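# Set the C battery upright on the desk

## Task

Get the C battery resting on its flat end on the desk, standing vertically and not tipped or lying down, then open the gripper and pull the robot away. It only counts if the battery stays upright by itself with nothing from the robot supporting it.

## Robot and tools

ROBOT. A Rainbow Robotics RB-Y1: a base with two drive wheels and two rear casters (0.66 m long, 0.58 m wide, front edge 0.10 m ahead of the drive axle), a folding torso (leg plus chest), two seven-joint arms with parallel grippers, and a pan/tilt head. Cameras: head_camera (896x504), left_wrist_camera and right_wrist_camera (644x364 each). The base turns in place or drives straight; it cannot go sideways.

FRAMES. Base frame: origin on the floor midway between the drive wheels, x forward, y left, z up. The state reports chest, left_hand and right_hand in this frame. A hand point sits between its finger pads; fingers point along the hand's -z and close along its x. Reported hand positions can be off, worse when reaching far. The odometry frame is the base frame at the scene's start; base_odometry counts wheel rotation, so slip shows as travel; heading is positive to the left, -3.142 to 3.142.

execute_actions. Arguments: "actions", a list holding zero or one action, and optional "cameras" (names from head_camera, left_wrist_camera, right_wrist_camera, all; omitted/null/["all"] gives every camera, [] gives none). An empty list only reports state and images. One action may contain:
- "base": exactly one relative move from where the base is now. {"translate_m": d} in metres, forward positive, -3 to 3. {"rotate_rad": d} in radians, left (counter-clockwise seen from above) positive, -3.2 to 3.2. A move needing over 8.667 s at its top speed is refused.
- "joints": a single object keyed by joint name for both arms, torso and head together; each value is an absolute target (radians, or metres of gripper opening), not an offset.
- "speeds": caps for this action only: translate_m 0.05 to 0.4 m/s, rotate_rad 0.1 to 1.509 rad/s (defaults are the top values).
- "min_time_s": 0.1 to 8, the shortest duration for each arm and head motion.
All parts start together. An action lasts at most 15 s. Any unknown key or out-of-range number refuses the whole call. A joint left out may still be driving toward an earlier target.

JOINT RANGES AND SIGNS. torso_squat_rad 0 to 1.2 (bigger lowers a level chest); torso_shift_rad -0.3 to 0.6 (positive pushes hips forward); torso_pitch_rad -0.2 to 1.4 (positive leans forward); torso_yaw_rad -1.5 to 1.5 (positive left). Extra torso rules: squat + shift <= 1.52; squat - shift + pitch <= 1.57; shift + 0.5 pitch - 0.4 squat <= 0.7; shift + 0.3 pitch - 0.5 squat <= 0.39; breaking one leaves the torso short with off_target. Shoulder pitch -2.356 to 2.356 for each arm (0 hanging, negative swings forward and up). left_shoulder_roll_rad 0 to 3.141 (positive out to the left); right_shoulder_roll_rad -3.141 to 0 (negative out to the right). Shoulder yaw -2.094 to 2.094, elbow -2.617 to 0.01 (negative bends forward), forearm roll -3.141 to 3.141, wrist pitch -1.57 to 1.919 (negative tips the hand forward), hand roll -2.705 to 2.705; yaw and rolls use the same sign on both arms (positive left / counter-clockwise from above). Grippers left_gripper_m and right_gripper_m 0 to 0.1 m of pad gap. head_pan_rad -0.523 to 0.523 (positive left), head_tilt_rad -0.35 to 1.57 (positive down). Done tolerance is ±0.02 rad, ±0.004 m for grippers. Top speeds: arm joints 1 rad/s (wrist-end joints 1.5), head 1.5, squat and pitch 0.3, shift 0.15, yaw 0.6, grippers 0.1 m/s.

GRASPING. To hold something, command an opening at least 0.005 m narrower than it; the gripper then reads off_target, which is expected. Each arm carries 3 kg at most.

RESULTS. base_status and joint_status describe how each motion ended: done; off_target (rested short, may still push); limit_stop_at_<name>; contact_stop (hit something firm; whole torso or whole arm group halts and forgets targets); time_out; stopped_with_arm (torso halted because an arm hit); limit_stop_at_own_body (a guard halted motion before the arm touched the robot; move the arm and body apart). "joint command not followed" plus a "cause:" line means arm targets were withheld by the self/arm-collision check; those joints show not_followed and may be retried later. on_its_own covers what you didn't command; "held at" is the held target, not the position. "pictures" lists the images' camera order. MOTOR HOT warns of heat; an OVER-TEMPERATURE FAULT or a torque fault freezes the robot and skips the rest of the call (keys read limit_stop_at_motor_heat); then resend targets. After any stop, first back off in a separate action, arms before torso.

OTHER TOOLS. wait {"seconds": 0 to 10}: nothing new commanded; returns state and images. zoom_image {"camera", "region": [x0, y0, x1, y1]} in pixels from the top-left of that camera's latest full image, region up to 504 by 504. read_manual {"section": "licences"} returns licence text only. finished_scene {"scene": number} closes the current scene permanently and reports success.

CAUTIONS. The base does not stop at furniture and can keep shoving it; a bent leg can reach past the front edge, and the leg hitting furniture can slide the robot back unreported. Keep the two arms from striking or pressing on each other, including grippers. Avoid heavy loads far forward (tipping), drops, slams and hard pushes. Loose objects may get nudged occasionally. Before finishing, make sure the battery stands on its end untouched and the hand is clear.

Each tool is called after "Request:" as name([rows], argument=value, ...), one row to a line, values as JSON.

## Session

Request:
execute_actions(actions=[])

Scene clock: 0.00 s.
base_odometry: x=+0.000 y=+0.000 heading=+0.000 (m, m, rad; odometry frame)
base_status: not commanded
joint_positions: torso_squat_rad=+0.350 torso_shift_rad=+0.000 torso_pitch_rad=-0.001 torso_yaw_rad=+0.000 left_shoulder_pitch_rad=+0.034 left_shoulder_roll_rad=+0.017 left_shoulder_yaw_rad=-0.019 left_elbow_rad=-0.202 left_forearm_roll_rad=+0.032 left_wrist_pitch_rad=-0.034 left_hand_roll_rad=-0.043 left_gripper_m=+0.100 right_shoulder_pitch_rad=+0.038 right_shoulder_roll_rad=-0.048 right_shoulder_yaw_rad=+0.056 right_elbow_rad=-0.141 right_forearm_roll_rad=-0.019 right_wrist_pitch_rad=+0.023 right_hand_roll_rad=+0.054 right_gripper_m=+0.099 head_pan_rad=+0.000 head_tilt_rad=+0.400
joint_status: not commanded
chest: x=-0.2286 y=+0.0005 z=+1.2474 quat_wxyz=(+1.000, +0.000, -0.001, +0.000) (m; base frame)
left_hand: x=-0.1458 y=+0.2323 z=+0.5674 quat_wxyz=(+0.995, +0.009, -0.103, -0.010) (m; base frame)
right_hand: x=-0.1921 y=-0.2530 z=+0.5637 quat_wxyz=(+0.998, -0.023, -0.040, +0.041) (m; base frame)
pictures: head_camera, left_wrist_camera, right_wrist_camera
Images, in order (width x height): head_camera 896x504, left_wrist_camera 644x364, right_wrist_camera 644x364.

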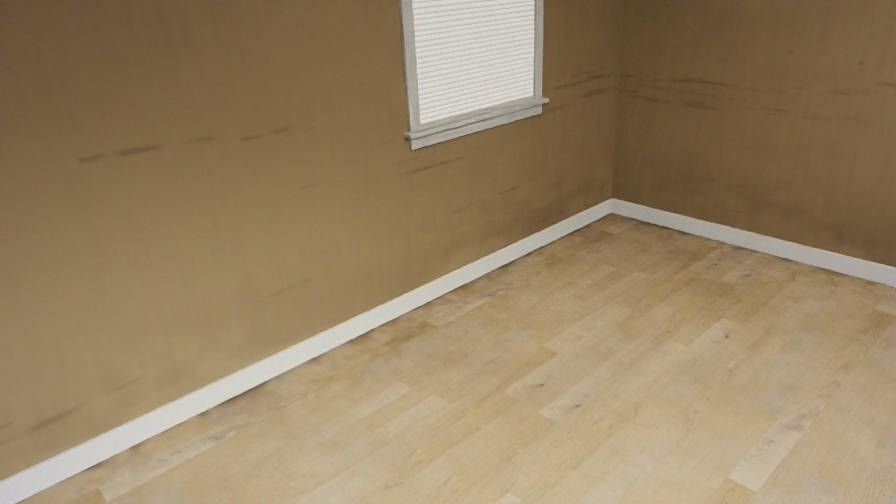

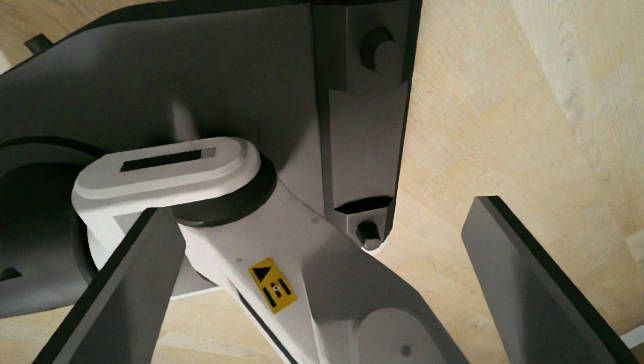

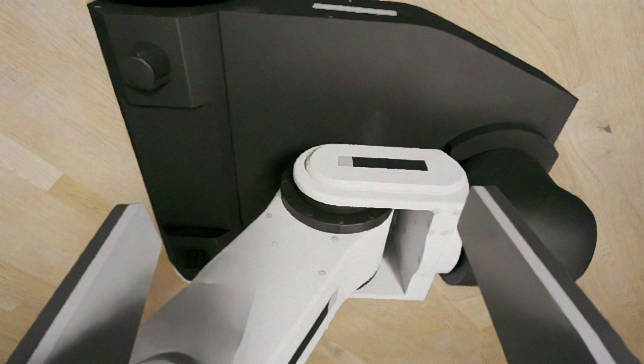

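Request:
execute_actions([
  {"base":{"rotate_rad":-0.65},"joints":{"head_pan_rad":-0.52}},
], cameras=["head_camera"])

Scene clock: 2.90 s.
base_odometry: x=+0.000 y=+0.000 heading=-0.649 (m, m, rad; odometry frame)
base_status: done
joint_positions: torso_squat_rad=+0.350 torso_shift_rad=+0.000 torso_pitch_rad=-0.001 torso_yaw_rad=+0.000 left_shoulder_pitch_rad=+0.034 left_shoulder_roll_rad=+0.017 left_shoulder_yaw_rad=-0.019 left_elbow_rad=-0.202 left_forearm_roll_rad=+0.032 left_wrist_pitch_rad=-0.034 left_hand_roll_rad=-0.043 left_gripper_m=+0.100 right_shoulder_pitch_rad=+0.038 right_shoulder_roll_rad=-0.048 right_shoulder_yaw_rad=+0.056 right_elbow_rad=-0.141 right_forearm_roll_rad=-0.019 right_wrist_pitch_rad=+0.023 right_hand_roll_rad=+0.054 right_gripper_m=+0.099 head_pan_rad=-0.520 head_tilt_rad=+0.400
joint_status: all done
chest: x=-0.2286 y=+0.0005 z=+1.2474 quat_wxyz=(+1.000, +0.000, -0.001, +0.000) (m; base frame)
left_hand: x=-0.1458 y=+0.2323 z=+0.5674 quat_wxyz=(+0.995, +0.009, -0.103, -0.010) (m; base frame)
right_hand: x=-0.1921 y=-0.2530 z=+0.5637 quat_wxyz=(+0.998, -0.023, -0.040, +0.041) (m; base frame)
pictures: head_camera
Images, in order (width x height): head_camera 896x504.

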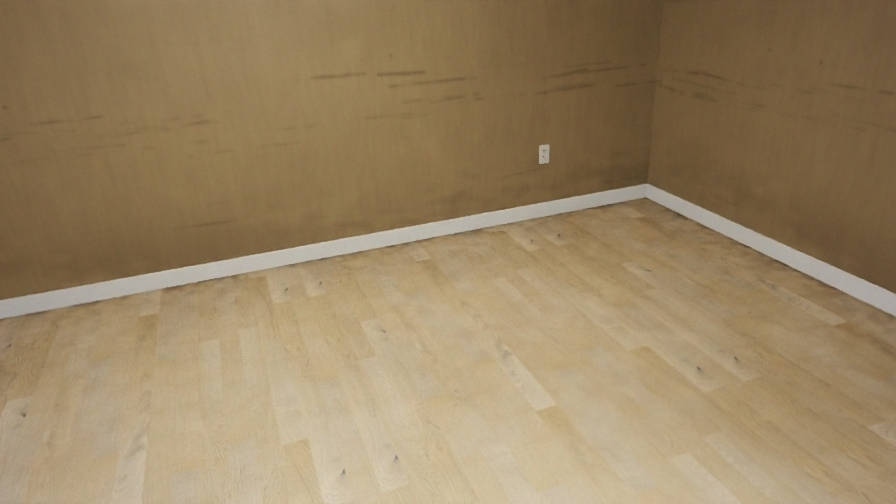

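Request:
execute_actions([
  {"base":{"rotate_rad":-1.3},"joints":{"head_tilt_rad":0.5}},
], cameras=["head_camera"])

Scene clock: 6.73 s.
base_odometry: x=+0.000 y=+0.000 heading=-1.949 (m, m, rad; odometry frame)
base_status: done
joint_positions: torso_squat_rad=+0.350 torso_shift_rad=+0.000 torso_pitch_rad=-0.001 torso_yaw_rad=+0.000 left_shoulder_pitch_rad=+0.034 left_shoulder_roll_rad=+0.017 left_shoulder_yaw_rad=-0.019 left_elbow_rad=-0.202 left_forearm_roll_rad=+0.032 left_wrist_pitch_rad=-0.034 left_hand_roll_rad=-0.043 left_gripper_m=+0.100 right_shoulder_pitch_rad=+0.038 right_shoulder_roll_rad=-0.048 right_shoulder_yaw_rad=+0.056 right_elbow_rad=-0.141 right_forearm_roll_rad=-0.019 right_wrist_pitch_rad=+0.023 right_hand_roll_rad=+0.054 right_gripper_m=+0.099 head_pan_rad=-0.520 head_tilt_rad=+0.500
joint_status: all done
chest: x=-0.2286 y=+0.0005 z=+1.2474 quat_wxyz=(+1.000, +0.000, -0.001, +0.000) (m; base frame)
left_hand: x=-0.1459 y=+0.2323 z=+0.5674 quat_wxyz=(+0.995, +0.009, -0.103, -0.010) (m; base frame)
right_hand: x=-0.1921 y=-0.2530 z=+0.5637 quat_wxyz=(+0.998, -0.023, -0.040, +0.041) (m; base frame)
pictures: head_camera
Images, in order (width x height): head_camera 896x504.

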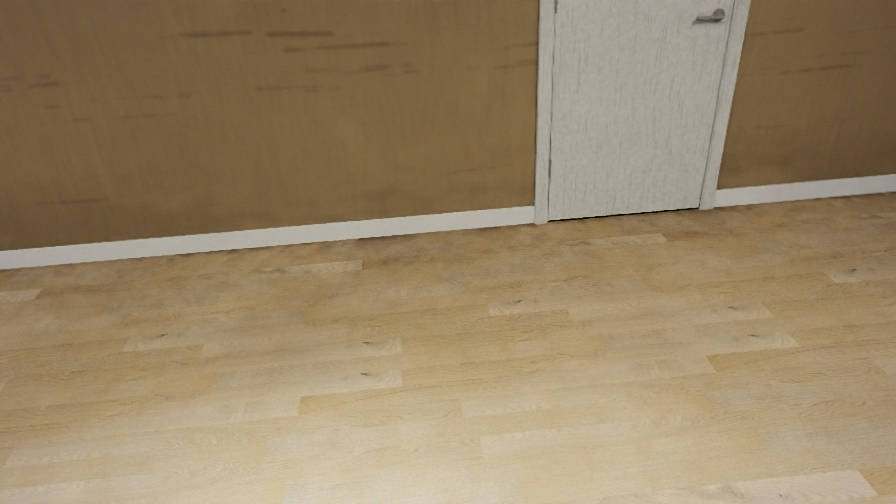

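Request:
execute_actions([
  {"base":{"rotate_rad":-1.6},"joints":{"head_tilt_rad":0.45,"head_pan_rad":-0.3}},
], cameras=["head_camera"])

Scene clock: 11.00 s.
base_odometry: x=+0.000 y=+0.000 heading=+2.735 (m, m, rad; odometry frame)
base_status: done
joint_positions: torso_squat_rad=+0.350 torso_shift_rad=+0.000 torso_pitch_rad=-0.001 torso_yaw_rad=+0.000 left_shoulder_pitch_rad=+0.034 left_shoulder_roll_rad=+0.017 left_shoulder_yaw_rad=-0.019 left_elbow_rad=-0.202 left_forearm_roll_rad=+0.032 left_wrist_pitch_rad=-0.034 left_hand_roll_rad=-0.043 left_gripper_m=+0.100 right_shoulder_pitch_rad=+0.038 right_shoulder_roll_rad=-0.048 right_shoulder_yaw_rad=+0.056 right_elbow_rad=-0.141 right_forearm_roll_rad=-0.019 right_wrist_pitch_rad=+0.023 right_hand_roll_rad=+0.054 right_gripper_m=+0.099 head_pan_rad=-0.300 head_tilt_rad=+0.450
joint_status: all done
chest: x=-0.2286 y=+0.0005 z=+1.2474 quat_wxyz=(+1.000, +0.000, -0.001, +0.000) (m; base frame)
left_hand: x=-0.1459 y=+0.2323 z=+0.5674 quat_wxyz=(+0.995, +0.009, -0.103, -0.010) (m; base frame)
right_hand: x=-0.1921 y=-0.2530 z=+0.5637 quat_wxyz=(+0.998, -0.023, -0.040, +0.041) (m; base frame)
pictures: head_camera
Images, in order (width x height): head_camera 896x504.

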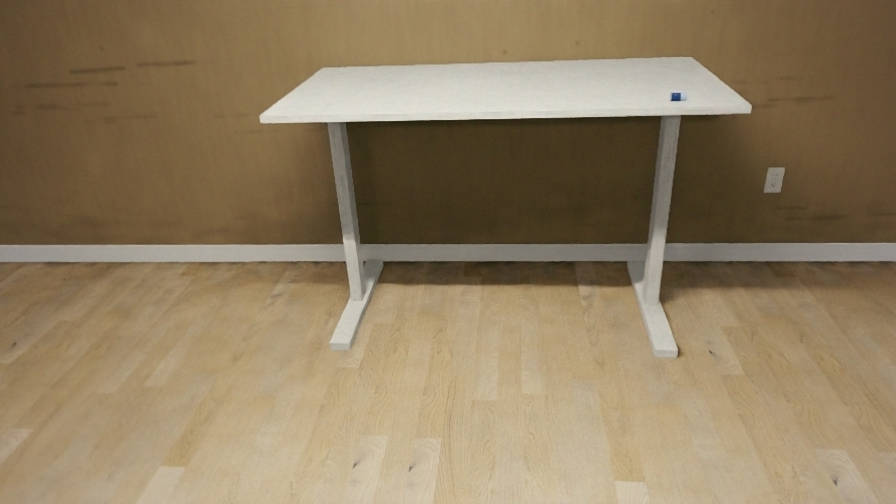

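Request:
zoom_image(camera="head_camera", region=[650, 75, 710, 120])

Region (650, 75, 710, 120) of head_camera's 896x504 image, scaled by 8.400, with more detail than that image has; it fills the top 378 rows of this view, and the rest is white.

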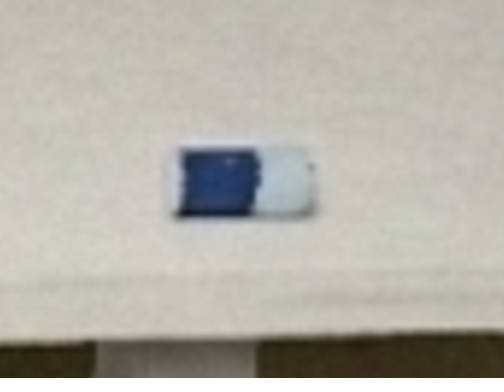

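Request:
execute_actions([
  {"base":{"rotate_rad":-0.738},"joints":{"head_pan_rad":0,"head_tilt_rad":0.35,"torso_squat_rad":0.1,"torso_pitch_rad":0.3}},
], cameras=[])

Request:
execute_actions([
  {"base":{"translate_m":1.5},"joints":{"left_shoulder_pitch_rad":-1.598,"left_shoulder_roll_rad":0.359,"left_shoulder_yaw_rad":0.349,"left_elbow_rad":-0.271,"left_forearm_roll_rad":0.524,"left_wrist_pitch_rad":1.571,"left_hand_roll_rad":0,"left_gripper_m":0.07,"right_shoulder_pitch_rad":-0.2},"min_time_s":3},
], cameras=["head_camera","left_wrist_camera"])

Scene clock: 16.27 s.
base_odometry: x=+0.000 y=+0.000 heading=+1.997 (m, m, rad; odometry frame)
base_status: done
joint_positions: torso_squat_rad=+0.100 torso_shift_rad=+0.000 torso_pitch_rad=+0.300 torso_yaw_rad=+0.000 left_shoulder_pitch_rad=+0.034 left_shoulder_roll_rad=+0.017 left_shoulder_yaw_rad=-0.019 left_elbow_rad=-0.202 left_forearm_roll_rad=+0.032 left_wrist_pitch_rad=-0.034 left_hand_roll_rad=-0.043 left_gripper_m=+0.100 right_shoulder_pitch_rad=+0.038 right_shoulder_roll_rad=-0.048 right_shoulder_yaw_rad=+0.056 right_elbow_rad=-0.141 right_forearm_roll_rad=-0.019 right_wrist_pitch_rad=+0.023 right_hand_roll_rad=+0.054 right_gripper_m=+0.099 head_pan_rad=+0.000 head_tilt_rad=+0.350
joint_status: all done
chest: x=-0.1367 y=+0.0005 z=+1.2726 quat_wxyz=(+0.989, +0.000, +0.149, +0.000) (m; base frame)
left_hand: x=-0.2594 y=+0.2323 z=+0.5987 quat_wxyz=(+0.999, +0.007, +0.048, -0.011) (m; base frame)
right_hand: x=-0.3048 y=-0.2529 z=+0.6089 quat_wxyz=(+0.993, -0.016, +0.110, +0.044) (m; base frame)
pictures: none
No camera images: the call's "cameras" was empty. Leave "cameras" out to get every camera's image.

Scene clock: 21.47 s.
base_odometry: x=-0.620 y=+1.366 heading=+1.997 (m, m, rad; odometry frame)
base_status: done
joint_positions: torso_squat_rad=+0.100 torso_shift_rad=+0.000 torso_pitch_rad=+0.300 torso_yaw_rad=+0.000 left_shoulder_pitch_rad=-1.598 left_shoulder_roll_rad=+0.359 left_shoulder_yaw_rad=+0.349 left_elbow_rad=-0.271 left_forearm_roll_rad=+0.524 left_wrist_pitch_rad=+1.571 left_hand_roll_rad=+0.000 left_gripper_m=+0.070 right_shoulder_pitch_rad=-0.200 right_shoulder_roll_rad=-0.048 right_shoulder_yaw_rad=+0.056 right_elbow_rad=-0.141 right_forearm_roll_rad=-0.019 right_wrist_pitch_rad=+0.023 right_hand_roll_rad=+0.054 right_gripper_m=+0.099 head_pan_rad=+0.000 head_tilt_rad=+0.350
joint_status: all done
chest: x=-0.1367 y=+0.0005 z=+1.2726 quat_wxyz=(+0.989, +0.000, +0.150, +0.000) (m; base frame)
left_hand: x=+0.4171 y=+0.1049 z=+1.0741 quat_wxyz=(+0.966, -0.259, +0.000, +0.000) (m; base frame)
right_hand: x=-0.1335 y=-0.2431 z=+0.5844 quat_wxyz=(+0.997, -0.013, -0.003, +0.081) (m; base frame)
pictures: head_camera, left_wrist_camera
Images, in order (width x height): head_camera 896x504, left_wrist_camera 644x364.

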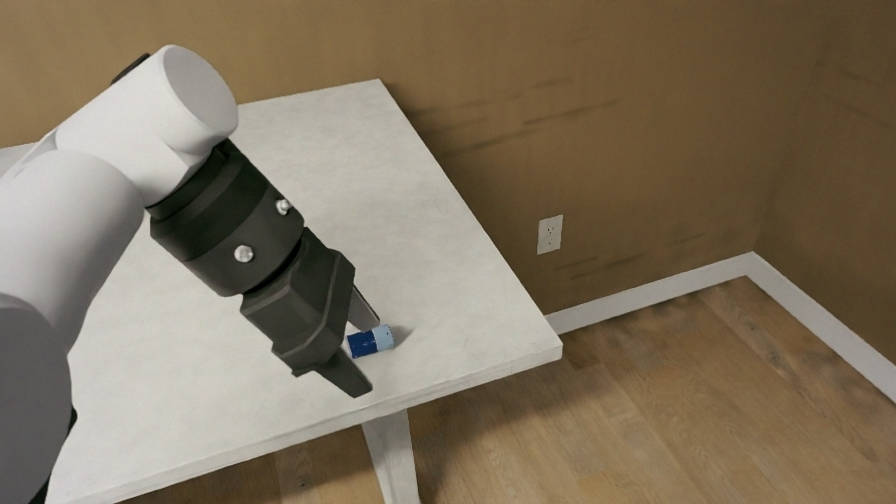

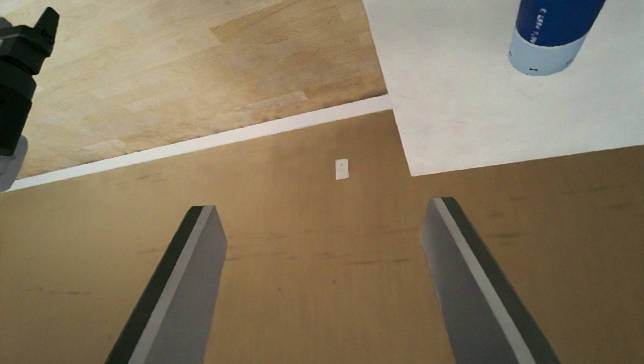

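Request:
zoom_image(camera="head_camera", region=[335, 310, 415, 375])

Region (335, 310, 415, 375) of head_camera's 896x504 image, scaled by 6.300, with more detail than that image has; it fills the top 410 rows of this view, and the rest is white.

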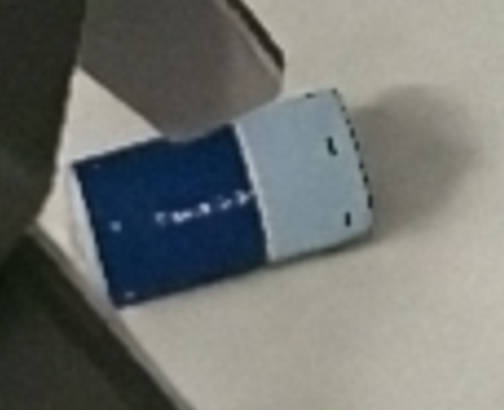

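Request:
execute_actions([
  {"base":{"translate_m":0.047},"joints":{"left_forearm_roll_rad":0.489,"left_wrist_pitch_rad":1.3745,"left_hand_roll_rad":0.351,"torso_squat_rad":0.3,"torso_yaw_rad":-0.015,"head_tilt_rad":0.5}},
], cameras=["head_camera","left_wrist_camera"])

Scene clock: 23.73 s.
base_odometry: x=-0.640 y=+1.409 heading=+1.997 (m, m, rad; odometry frame)
base_status: done
joint_positions: torso_squat_rad=+0.300 torso_shift_rad=+0.000 torso_pitch_rad=+0.300 torso_yaw_rad=-0.015 left_shoulder_pitch_rad=-1.598 left_shoulder_roll_rad=+0.359 left_shoulder_yaw_rad=+0.349 left_elbow_rad=-0.271 left_forearm_roll_rad=+0.489 left_wrist_pitch_rad=+1.375 left_hand_roll_rad=+0.351 left_gripper_m=+0.070 right_shoulder_pitch_rad=-0.200 right_shoulder_roll_rad=-0.048 right_shoulder_yaw_rad=+0.056 right_elbow_rad=-0.141 right_forearm_roll_rad=-0.019 right_wrist_pitch_rad=+0.023 right_hand_roll_rad=+0.054 right_gripper_m=+0.099 head_pan_rad=+0.000 head_tilt_rad=+0.500
joint_status: all done
chest: x=-0.1367 y=+0.0005 z=+1.2448 quat_wxyz=(+0.989, -0.001, +0.149, -0.007) (m; base frame)
left_hand: x=+0.4636 y=+0.1046 z=+1.0460 quat_wxyz=(+0.947, -0.256, -0.049, +0.185) (m; base frame)
right_hand: x=-0.1369 y=-0.2461 z=+0.5577 quat_wxyz=(+0.997, -0.016, -0.003, +0.074) (m; base frame)
pictures: head_camera, left_wrist_camera
Images, in order (width x height): head_camera 896x504, left_wrist_camera 644x364.

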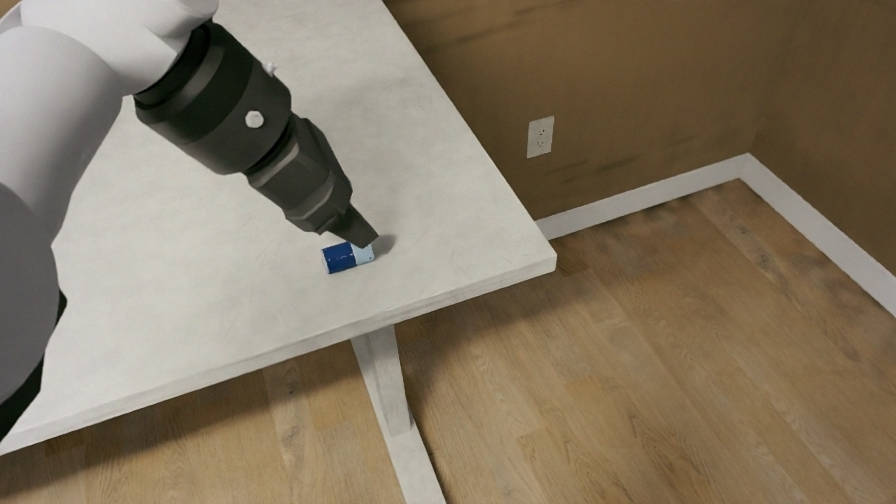

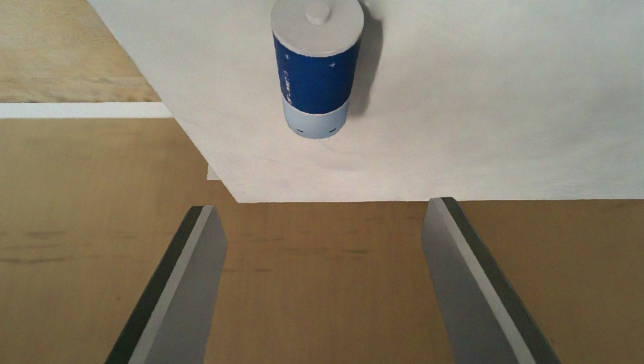

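Request:
execute_actions([
  {"base":{"translate_m":-0.006},"joints":{"torso_squat_rad":0.475,"torso_yaw_rad":0.007}},
], cameras=["left_wrist_camera"])

Scene clock: 25.47 s.
base_odometry: x=-0.637 y=+1.403 heading=+1.996 (m, m, rad; odometry frame)
base_status: done
joint_positions: torso_squat_rad=+0.475 torso_shift_rad=+0.000 torso_pitch_rad=+0.300 torso_yaw_rad=+0.007 left_shoulder_pitch_rad=-1.598 left_shoulder_roll_rad=+0.359 left_shoulder_yaw_rad=+0.349 left_elbow_rad=-0.271 left_forearm_roll_rad=+0.489 left_wrist_pitch_rad=+1.375 left_hand_roll_rad=+0.351 left_gripper_m=+0.070 right_shoulder_pitch_rad=-0.200 right_shoulder_roll_rad=-0.048 right_shoulder_yaw_rad=+0.056 right_elbow_rad=-0.141 right_forearm_roll_rad=-0.019 right_wrist_pitch_rad=+0.023 right_hand_roll_rad=+0.054 right_gripper_m=+0.099 head_pan_rad=+0.000 head_tilt_rad=+0.500
joint_status: all done
chest: x=-0.1367 y=+0.0005 z=+1.1986 quat_wxyz=(+0.989, +0.000, +0.149, +0.003) (m; base frame)
left_hand: x=+0.4613 y=+0.1184 z=+1.0005 quat_wxyz=(+0.946, -0.253, -0.052, +0.195) (m; base frame)
right_hand: x=-0.1319 y=-0.2417 z=+0.5099 quat_wxyz=(+0.996, -0.012, -0.003, +0.085) (m; base frame)
pictures: left_wrist_camera
Images, in order (width x height): left_wrist_camera 644x364.

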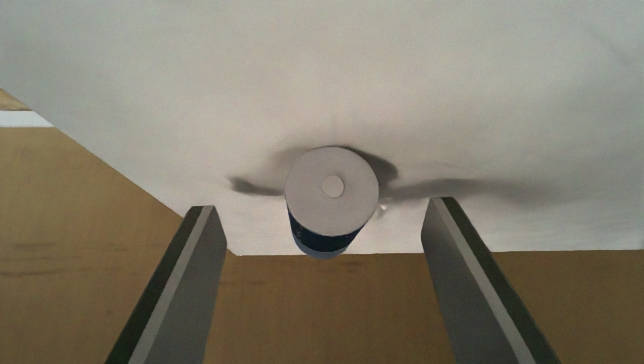

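Request:
execute_actions([
  {"joints":{"torso_squat_rad":0.498,"left_gripper_m":0.036}},
], cameras=["left_wrist_camera"])

Request:
execute_actions([
  {"joints":{"left_gripper_m":0.018}},
], cameras=["head_camera","left_wrist_camera"])

Scene clock: 26.53 s.
base_odometry: x=-0.637 y=+1.403 heading=+1.996 (m, m, rad; odometry frame)
base_status: not commanded
joint_positions: torso_squat_rad=+0.498 torso_shift_rad=+0.000 torso_pitch_rad=+0.300 torso_yaw_rad=+0.007 left_shoulder_pitch_rad=-1.598 left_shoulder_roll_rad=+0.359 left_shoulder_yaw_rad=+0.349 left_elbow_rad=-0.271 left_forearm_roll_rad=+0.489 left_wrist_pitch_rad=+1.375 left_hand_roll_rad=+0.351 left_gripper_m=+0.036 right_shoulder_pitch_rad=-0.200 right_shoulder_roll_rad=-0.048 right_shoulder_yaw_rad=+0.056 right_elbow_rad=-0.141 right_forearm_roll_rad=-0.019 right_wrist_pitch_rad=+0.023 right_hand_roll_rad=+0.054 right_gripper_m=+0.099 head_pan_rad=+0.000 head_tilt_rad=+0.500
joint_status: all done
chest: x=-0.1367 y=+0.0005 z=+1.1911 quat_wxyz=(+0.989, +0.000, +0.149, +0.003) (m; base frame)
left_hand: x=+0.4612 y=+0.1184 z=+0.9929 quat_wxyz=(+0.946, -0.253, -0.052, +0.195) (m; base frame)
right_hand: x=-0.1319 y=-0.2417 z=+0.5024 quat_wxyz=(+0.996, -0.012, -0.003, +0.085) (m; base frame)
pictures: left_wrist_camera
Images, in order (width x height): left_wrist_camera 644x364.

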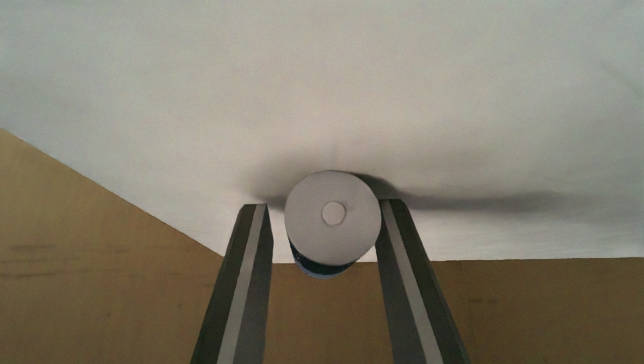

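Scene clock: 27.20 s.
base_odometry: x=-0.637 y=+1.403 heading=+1.996 (m, m, rad; odometry frame)
base_status: not commanded
joint_positions: torso_squat_rad=+0.498 torso_shift_rad=+0.000 torso_pitch_rad=+0.300 torso_yaw_rad=+0.007 left_shoulder_pitch_rad=-1.598 left_shoulder_roll_rad=+0.359 left_shoulder_yaw_rad=+0.349 left_elbow_rad=-0.271 left_forearm_roll_rad=+0.489 left_wrist_pitch_rad=+1.375 left_hand_roll_rad=+0.351 left_gripper_m=+0.025 right_shoulder_pitch_rad=-0.200 right_shoulder_roll_rad=-0.048 right_shoulder_yaw_rad=+0.056 right_elbow_rad=-0.141 right_forearm_roll_rad=-0.019 right_wrist_pitch_rad=+0.023 right_hand_roll_rad=+0.054 right_gripper_m=+0.099 head_pan_rad=+0.000 head_tilt_rad=+0.500
joint_status: left_gripper_m off_target (ended at +0.025, target +0.018)
chest: x=-0.1367 y=+0.0005 z=+1.1911 quat_wxyz=(+0.989, +0.000, +0.149, +0.003) (m; base frame)
left_hand: x=+0.4612 y=+0.1184 z=+0.9929 quat_wxyz=(+0.946, -0.253, -0.052, +0.195) (m; base frame)
right_hand: x=-0.1319 y=-0.2417 z=+0.5024 quat_wxyz=(+0.996, -0.012, -0.003, +0.085) (m; base frame)
pictures: head_camera, left_wrist_camera
Images, in order (width x height): head_camera 896x504, left_wrist_camera 644x364.

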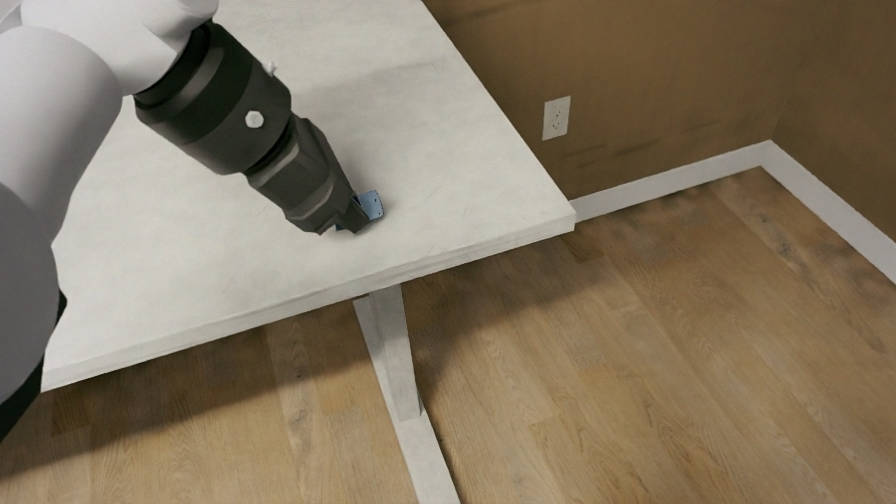

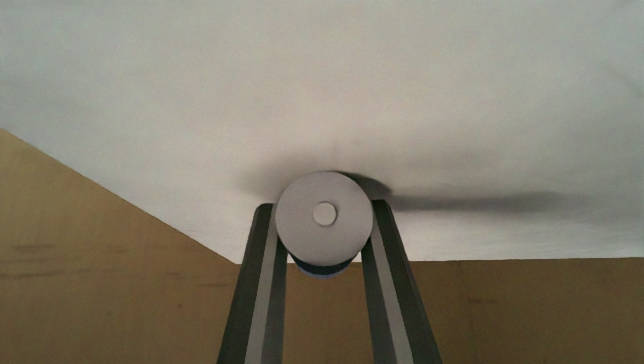

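Request:
execute_actions([
  {"joints":{"torso_squat_rad":0.23,"torso_yaw_rad":0}},
], cameras=[])

Request:
execute_actions([
  {"joints":{"left_forearm_roll_rad":-1.047,"left_wrist_pitch_rad":1.571,"left_hand_roll_rad":0,"head_pan_rad":0.5},"min_time_s":1.5},
], cameras=["left_wrist_camera"])

Request:
execute_actions([
  {"joints":{"torso_squat_rad":0.68}},
], cameras=["head_camera","left_wrist_camera"])

Scene clock: 29.47 s.
base_odometry: x=-0.637 y=+1.403 heading=+1.996 (m, m, rad; odometry frame)
base_status: not commanded
joint_positions: torso_squat_rad=+0.230 torso_shift_rad=+0.000 torso_pitch_rad=+0.300 torso_yaw_rad=+0.000 left_shoulder_pitch_rad=-1.598 left_shoulder_roll_rad=+0.359 left_shoulder_yaw_rad=+0.349 left_elbow_rad=-0.271 left_forearm_roll_rad=+0.489 left_wrist_pitch_rad=+1.375 left_hand_roll_rad=+0.351 left_gripper_m=+0.025 right_shoulder_pitch_rad=-0.200 right_shoulder_roll_rad=-0.048 right_shoulder_yaw_rad=+0.056 right_elbow_rad=-0.141 right_forearm_roll_rad=-0.019 right_wrist_pitch_rad=+0.023 right_hand_roll_rad=+0.054 right_gripper_m=+0.099 head_pan_rad=+0.000 head_tilt_rad=+0.500
joint_status: all done
chest: x=-0.1366 y=+0.0005 z=+1.2577 quat_wxyz=(+0.989, +0.000, +0.150, +0.000) (m; base frame)
left_hand: x=+0.4620 y=+0.1142 z=+1.0590 quat_wxyz=(+0.947, -0.254, -0.051, +0.192) (m; base frame)
right_hand: x=-0.1336 y=-0.2430 z=+0.5694 quat_wxyz=(+0.997, -0.013, -0.003, +0.081) (m; base frame)
pictures: none
No camera images: the call's "cameras" was empty. Leave "cameras" out to get every camera's image.

Scene clock: 31.27 s.
base_odometry: x=-0.637 y=+1.403 heading=+1.996 (m, m, rad; odometry frame)
base_status: not commanded
joint_positions: torso_squat_rad=+0.230 torso_shift_rad=+0.000 torso_pitch_rad=+0.300 torso_yaw_rad=+0.000 left_shoulder_pitch_rad=-1.598 left_shoulder_roll_rad=+0.359 left_shoulder_yaw_rad=+0.349 left_elbow_rad=-0.271 left_forearm_roll_rad=-1.047 left_wrist_pitch_rad=+1.571 left_hand_roll_rad=+0.000 left_gripper_m=+0.025 right_shoulder_pitch_rad=-0.200 right_shoulder_roll_rad=-0.048 right_shoulder_yaw_rad=+0.056 right_elbow_rad=-0.141 right_forearm_roll_rad=-0.019 right_wrist_pitch_rad=+0.023 right_hand_roll_rad=+0.054 right_gripper_m=+0.099 head_pan_rad=+0.500 head_tilt_rad=+0.500
joint_status: all done
chest: x=-0.1366 y=+0.0005 z=+1.2577 quat_wxyz=(+0.989, +0.000, +0.150, +0.000) (m; base frame)
left_hand: x=+0.4172 y=+0.4201 z=+1.1433 quat_wxyz=(+0.866, +0.500, +0.000, +0.000) (m; base frame)
right_hand: x=-0.1336 y=-0.2431 z=+0.5694 quat_wxyz=(+0.997, -0.013, -0.003, +0.081) (m; base frame)
pictures: left_wrist_camera
Images, in order (width x height): left_wrist_camera 644x364.

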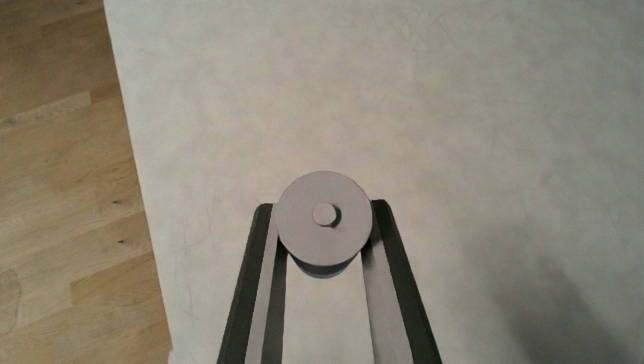

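Scene clock: 33.60 s.
base_odometry: x=-0.637 y=+1.403 heading=+1.996 (m, m, rad; odometry frame)
base_status: not commanded
joint_positions: torso_squat_rad=+0.680 torso_shift_rad=+0.000 torso_pitch_rad=+0.300 torso_yaw_rad=+0.000 left_shoulder_pitch_rad=-1.598 left_shoulder_roll_rad=+0.359 left_shoulder_yaw_rad=+0.349 left_elbow_rad=-0.271 left_forearm_roll_rad=-1.047 left_wrist_pitch_rad=+1.571 left_hand_roll_rad=+0.000 left_gripper_m=+0.025 right_shoulder_pitch_rad=-0.200 right_shoulder_roll_rad=-0.048 right_shoulder_yaw_rad=+0.056 right_elbow_rad=-0.141 right_forearm_roll_rad=-0.019 right_wrist_pitch_rad=+0.023 right_hand_roll_rad=+0.054 right_gripper_m=+0.099 head_pan_rad=+0.500 head_tilt_rad=+0.500
joint_status: all done
chest: x=-0.1367 y=+0.0004 z=+1.1204 quat_wxyz=(+0.989, +0.000, +0.149, +0.000) (m; base frame)
left_hand: x=+0.4171 y=+0.4200 z=+1.0062 quat_wxyz=(+0.866, +0.500, +0.000, +0.000) (m; base frame)
right_hand: x=-0.1335 y=-0.2431 z=+0.4322 quat_wxyz=(+0.997, -0.013, -0.003, +0.081) (m; base frame)
pictures: head_camera, left_wrist_camera
Images, in order (width x height): head_camera 896x504, left_wrist_camera 644x364.

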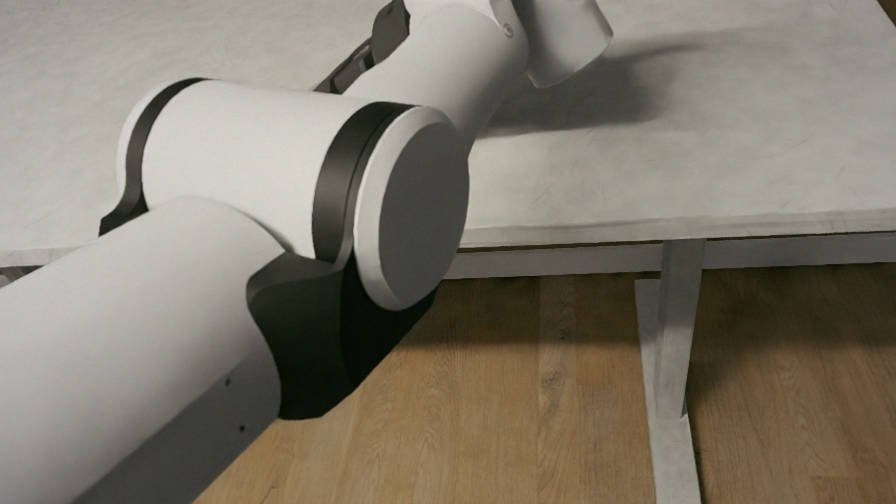

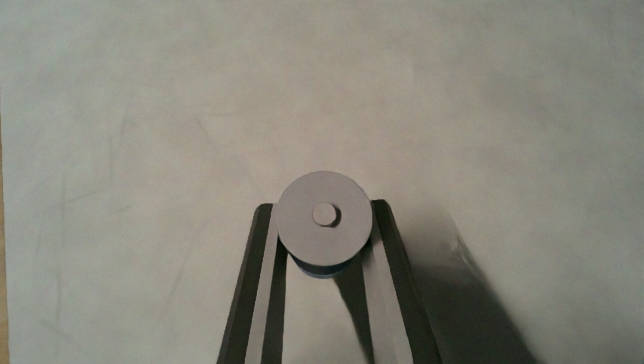

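Request:
execute_actions([
  {"joints":{"torso_squat_rad":0.698}},
], cameras=["left_wrist_camera"])

Scene clock: 34.37 s.
base_odometry: x=-0.637 y=+1.403 heading=+1.996 (m, m, rad; odometry frame)
base_status: not commanded
joint_positions: torso_squat_rad=+0.698 torso_shift_rad=+0.000 torso_pitch_rad=+0.300 torso_yaw_rad=+0.000 left_shoulder_pitch_rad=-1.598 left_shoulder_roll_rad=+0.359 left_shoulder_yaw_rad=+0.349 left_elbow_rad=-0.271 left_forearm_roll_rad=-1.047 left_wrist_pitch_rad=+1.571 left_hand_roll_rad=+0.000 left_gripper_m=+0.025 right_shoulder_pitch_rad=-0.200 right_shoulder_roll_rad=-0.048 right_shoulder_yaw_rad=+0.056 right_elbow_rad=-0.141 right_forearm_roll_rad=-0.019 right_wrist_pitch_rad=+0.023 right_hand_roll_rad=+0.054 right_gripper_m=+0.099 head_pan_rad=+0.500 head_tilt_rad=+0.500
joint_status: all done
chest: x=-0.1367 y=+0.0004 z=+1.1124 quat_wxyz=(+0.989, +0.000, +0.149, +0.000) (m; base frame)
left_hand: x=+0.4171 y=+0.4200 z=+0.9982 quat_wxyz=(+0.866, +0.500, +0.000, +0.000) (m; base frame)
right_hand: x=-0.1335 y=-0.2431 z=+0.4242 quat_wxyz=(+0.997, -0.013, -0.003, +0.081) (m; base frame)
pictures: left_wrist_camera
Images, in order (width x height): left_wrist_camera 644x364.

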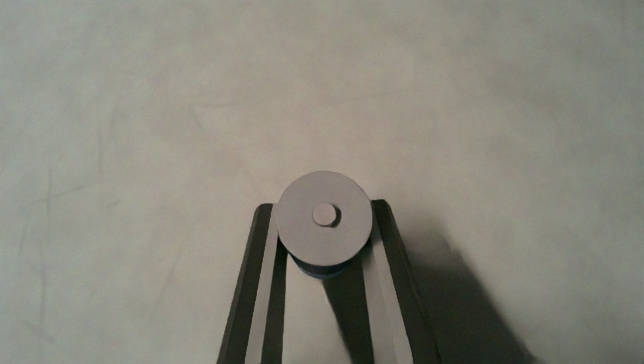

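Request:
execute_actions([
  {"joints":{"torso_squat_rad":0.707}},
], cameras=["left_wrist_camera"])

Scene clock: 35.00 s.
base_odometry: x=-0.637 y=+1.403 heading=+1.996 (m, m, rad; odometry frame)
base_status: not commanded
joint_positions: torso_squat_rad=+0.707 torso_shift_rad=+0.000 torso_pitch_rad=+0.300 torso_yaw_rad=+0.000 left_shoulder_pitch_rad=-1.598 left_shoulder_roll_rad=+0.359 left_shoulder_yaw_rad=+0.349 left_elbow_rad=-0.271 left_forearm_roll_rad=-1.047 left_wrist_pitch_rad=+1.571 left_hand_roll_rad=+0.000 left_gripper_m=+0.025 right_shoulder_pitch_rad=-0.200 right_shoulder_roll_rad=-0.048 right_shoulder_yaw_rad=+0.056 right_elbow_rad=-0.141 right_forearm_roll_rad=-0.019 right_wrist_pitch_rad=+0.023 right_hand_roll_rad=+0.054 right_gripper_m=+0.099 head_pan_rad=+0.500 head_tilt_rad=+0.500
joint_status: all done
chest: x=-0.1368 y=+0.0004 z=+1.1083 quat_wxyz=(+0.989, +0.000, +0.149, +0.000) (m; base frame)
left_hand: x=+0.4172 y=+0.4200 z=+0.9947 quat_wxyz=(+0.866, +0.500, +0.000, +0.000) (m; base frame)
right_hand: x=-0.1334 y=-0.2431 z=+0.4201 quat_wxyz=(+0.997, -0.013, -0.003, +0.081) (m; base frame)
pictures: left_wrist_camera
Images, in order (width x height): left_wrist_camera 644x364.

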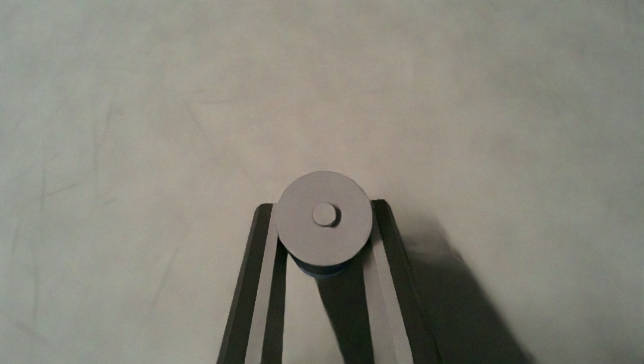

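Light contact has begun, so I'm releasing now.

Request:
execute_actions([
  {"joints":{"left_gripper_m":0.07}},
], cameras=["left_wrist_camera"])

Request:
execute_actions([
  {"joints":{"torso_squat_rad":0.56}},
], cameras=["left_wrist_camera"])

Scene clock: 36.33 s.
base_odometry: x=-0.637 y=+1.403 heading=+1.996 (m, m, rad; odometry frame)
base_status: not commanded
joint_positions: torso_squat_rad=+0.707 torso_shift_rad=+0.000 torso_pitch_rad=+0.300 torso_yaw_rad=+0.000 left_shoulder_pitch_rad=-1.598 left_shoulder_roll_rad=+0.359 left_shoulder_yaw_rad=+0.349 left_elbow_rad=-0.271 left_forearm_roll_rad=-1.047 left_wrist_pitch_rad=+1.571 left_hand_roll_rad=+0.000 left_gripper_m=+0.070 right_shoulder_pitch_rad=-0.200 right_shoulder_roll_rad=-0.048 right_shoulder_yaw_rad=+0.056 right_elbow_rad=-0.141 right_forearm_roll_rad=-0.019 right_wrist_pitch_rad=+0.023 right_hand_roll_rad=+0.054 right_gripper_m=+0.099 head_pan_rad=+0.500 head_tilt_rad=+0.500
joint_status: all done
chest: x=-0.1368 y=+0.0004 z=+1.1083 quat_wxyz=(+0.989, +0.000, +0.149, +0.000) (m; base frame)
left_hand: x=+0.4171 y=+0.4200 z=+0.9945 quat_wxyz=(+0.866, +0.500, +0.000, +0.000) (m; base frame)
right_hand: x=-0.1334 y=-0.2431 z=+0.4201 quat_wxyz=(+0.997, -0.013, -0.003, +0.081) (m; base frame)
pictures: left_wrist_camera
Images, in order (width x height): left_wrist_camera 644x364.

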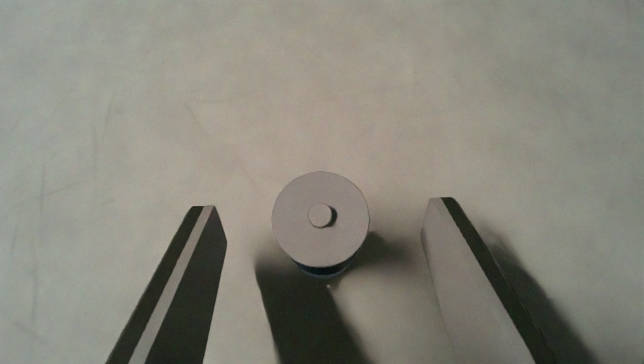

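Scene clock: 37.63 s.
base_odometry: x=-0.637 y=+1.403 heading=+1.996 (m, m, rad; odometry frame)
base_status: not commanded
joint_positions: torso_squat_rad=+0.560 torso_shift_rad=+0.000 torso_pitch_rad=+0.300 torso_yaw_rad=+0.000 left_shoulder_pitch_rad=-1.598 left_shoulder_roll_rad=+0.359 left_shoulder_yaw_rad=+0.349 left_elbow_rad=-0.271 left_forearm_roll_rad=-1.047 left_wrist_pitch_rad=+1.571 left_hand_roll_rad=+0.000 left_gripper_m=+0.070 right_shoulder_pitch_rad=-0.200 right_shoulder_roll_rad=-0.048 right_shoulder_yaw_rad=+0.056 right_elbow_rad=-0.141 right_forearm_roll_rad=-0.019 right_wrist_pitch_rad=+0.023 right_hand_roll_rad=+0.054 right_gripper_m=+0.099 head_pan_rad=+0.500 head_tilt_rad=+0.500
joint_status: all done
chest: x=-0.1366 y=+0.0004 z=+1.1692 quat_wxyz=(+0.989, +0.000, +0.150, +0.000) (m; base frame)
left_hand: x=+0.4172 y=+0.4201 z=+1.0550 quat_wxyz=(+0.866, +0.500, +0.000, +0.000) (m; base frame)
right_hand: x=-0.1335 y=-0.2431 z=+0.4809 quat_wxyz=(+0.997, -0.013, -0.003, +0.081) (m; base frame)
pictures: left_wrist_camera
Images, in order (width x height): left_wrist_camera 644x364.

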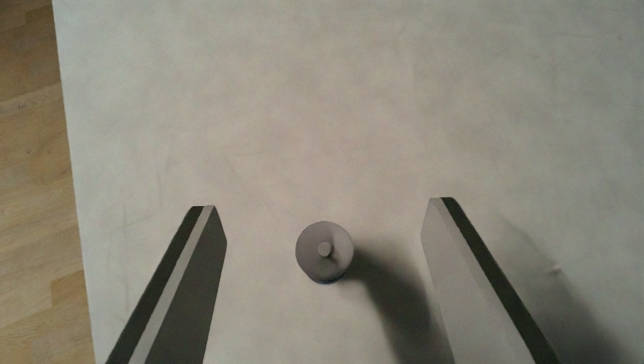

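Request:
execute_actions([
  {"base":{"translate_m":-0.6},"joints":{"torso_squat_rad":0.35,"torso_pitch_rad":0,"head_pan_rad":0.4,"head_tilt_rad":0.45,"right_shoulder_pitch_rad":0}},
], cameras=[])

Request:
execute_actions([
  {"joints":{"left_shoulder_pitch_rad":-0.03,"left_shoulder_roll_rad":0.05,"left_shoulder_yaw_rad":0,"left_elbow_rad":-0.2,"left_forearm_roll_rad":0,"left_wrist_pitch_rad":0},"min_time_s":1.6},
], cameras=["head_camera"])

Scene clock: 43.37 s.
base_odometry: x=-0.390 y=+0.857 heading=+1.995 (m, m, rad; odometry frame)
base_status: done
joint_positions: torso_squat_rad=+0.350 torso_shift_rad=+0.000 torso_pitch_rad=+0.000 torso_yaw_rad=+0.000 left_shoulder_pitch_rad=-1.598 left_shoulder_roll_rad=+0.359 left_shoulder_yaw_rad=+0.349 left_elbow_rad=-0.271 left_forearm_roll_rad=-1.047 left_wrist_pitch_rad=+1.571 left_hand_roll_rad=+0.000 left_gripper_m=+0.070 right_shoulder_pitch_rad=+0.000 right_shoulder_roll_rad=-0.048 right_shoulder_yaw_rad=+0.056 right_elbow_rad=-0.141 right_forearm_roll_rad=-0.019 right_wrist_pitch_rad=+0.023 right_hand_roll_rad=+0.054 right_gripper_m=+0.099 head_pan_rad=+0.400 head_tilt_rad=+0.450
joint_status: all done
chest: x=-0.2282 y=+0.0005 z=+1.2475 quat_wxyz=(+1.000, +0.000, +0.000, +0.000) (m; base frame)
left_hand: x=+0.3346 y=+0.4202 z=+1.3021 quat_wxyz=(+0.856, +0.494, -0.129, +0.075) (m; base frame)
right_hand: x=-0.1650 y=-0.2523 z=+0.5655 quat_wxyz=(+0.997, -0.023, -0.058, +0.047) (m; base frame)
pictures: none
No camera images: the call's "cameras" was empty. Leave "cameras" out to get every camera's image.

Scene clock: 45.63 s.
base_odometry: x=-0.390 y=+0.857 heading=+1.995 (m, m, rad; odometry frame)
base_status: not commanded
joint_positions: torso_squat_rad=+0.350 torso_shift_rad=+0.000 torso_pitch_rad=+0.000 torso_yaw_rad=+0.000 left_shoulder_pitch_rad=-0.030 left_shoulder_roll_rad=+0.050 left_shoulder_yaw_rad=+0.000 left_elbow_rad=-0.200 left_forearm_roll_rad=+0.000 left_wrist_pitch_rad=+0.000 left_hand_roll_rad=+0.000 left_gripper_m=+0.070 right_shoulder_pitch_rad=+0.000 right_shoulder_roll_rad=-0.048 right_shoulder_yaw_rad=+0.056 right_elbow_rad=-0.141 right_forearm_roll_rad=-0.019 right_wrist_pitch_rad=+0.023 right_hand_roll_rad=+0.054 right_gripper_m=+0.099 head_pan_rad=+0.400 head_tilt_rad=+0.450
joint_status: all done
chest: x=-0.2282 y=+0.0005 z=+1.2475 quat_wxyz=(+1.000, +0.000, +0.000, +0.000) (m; base frame)
left_hand: x=-0.1094 y=+0.2571 z=+0.5724 quat_wxyz=(+0.993, +0.024, -0.114, -0.007) (m; base frame)
right_hand: x=-0.1649 y=-0.2523 z=+0.5655 quat_wxyz=(+0.997, -0.023, -0.058, +0.047) (m; base frame)
pictures: head_camera
Images, in order (width x height): head_camera 896x504.

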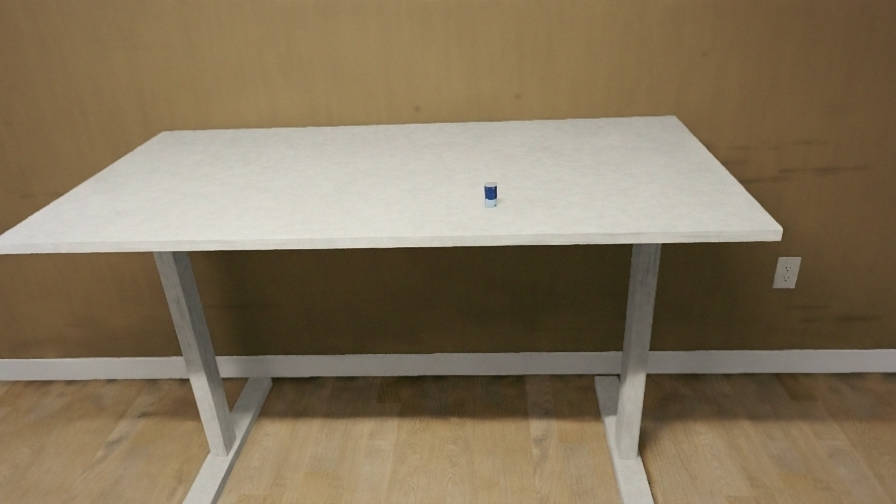

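Request:
finished_scene(scene=2)

The scene is finished: the task was done.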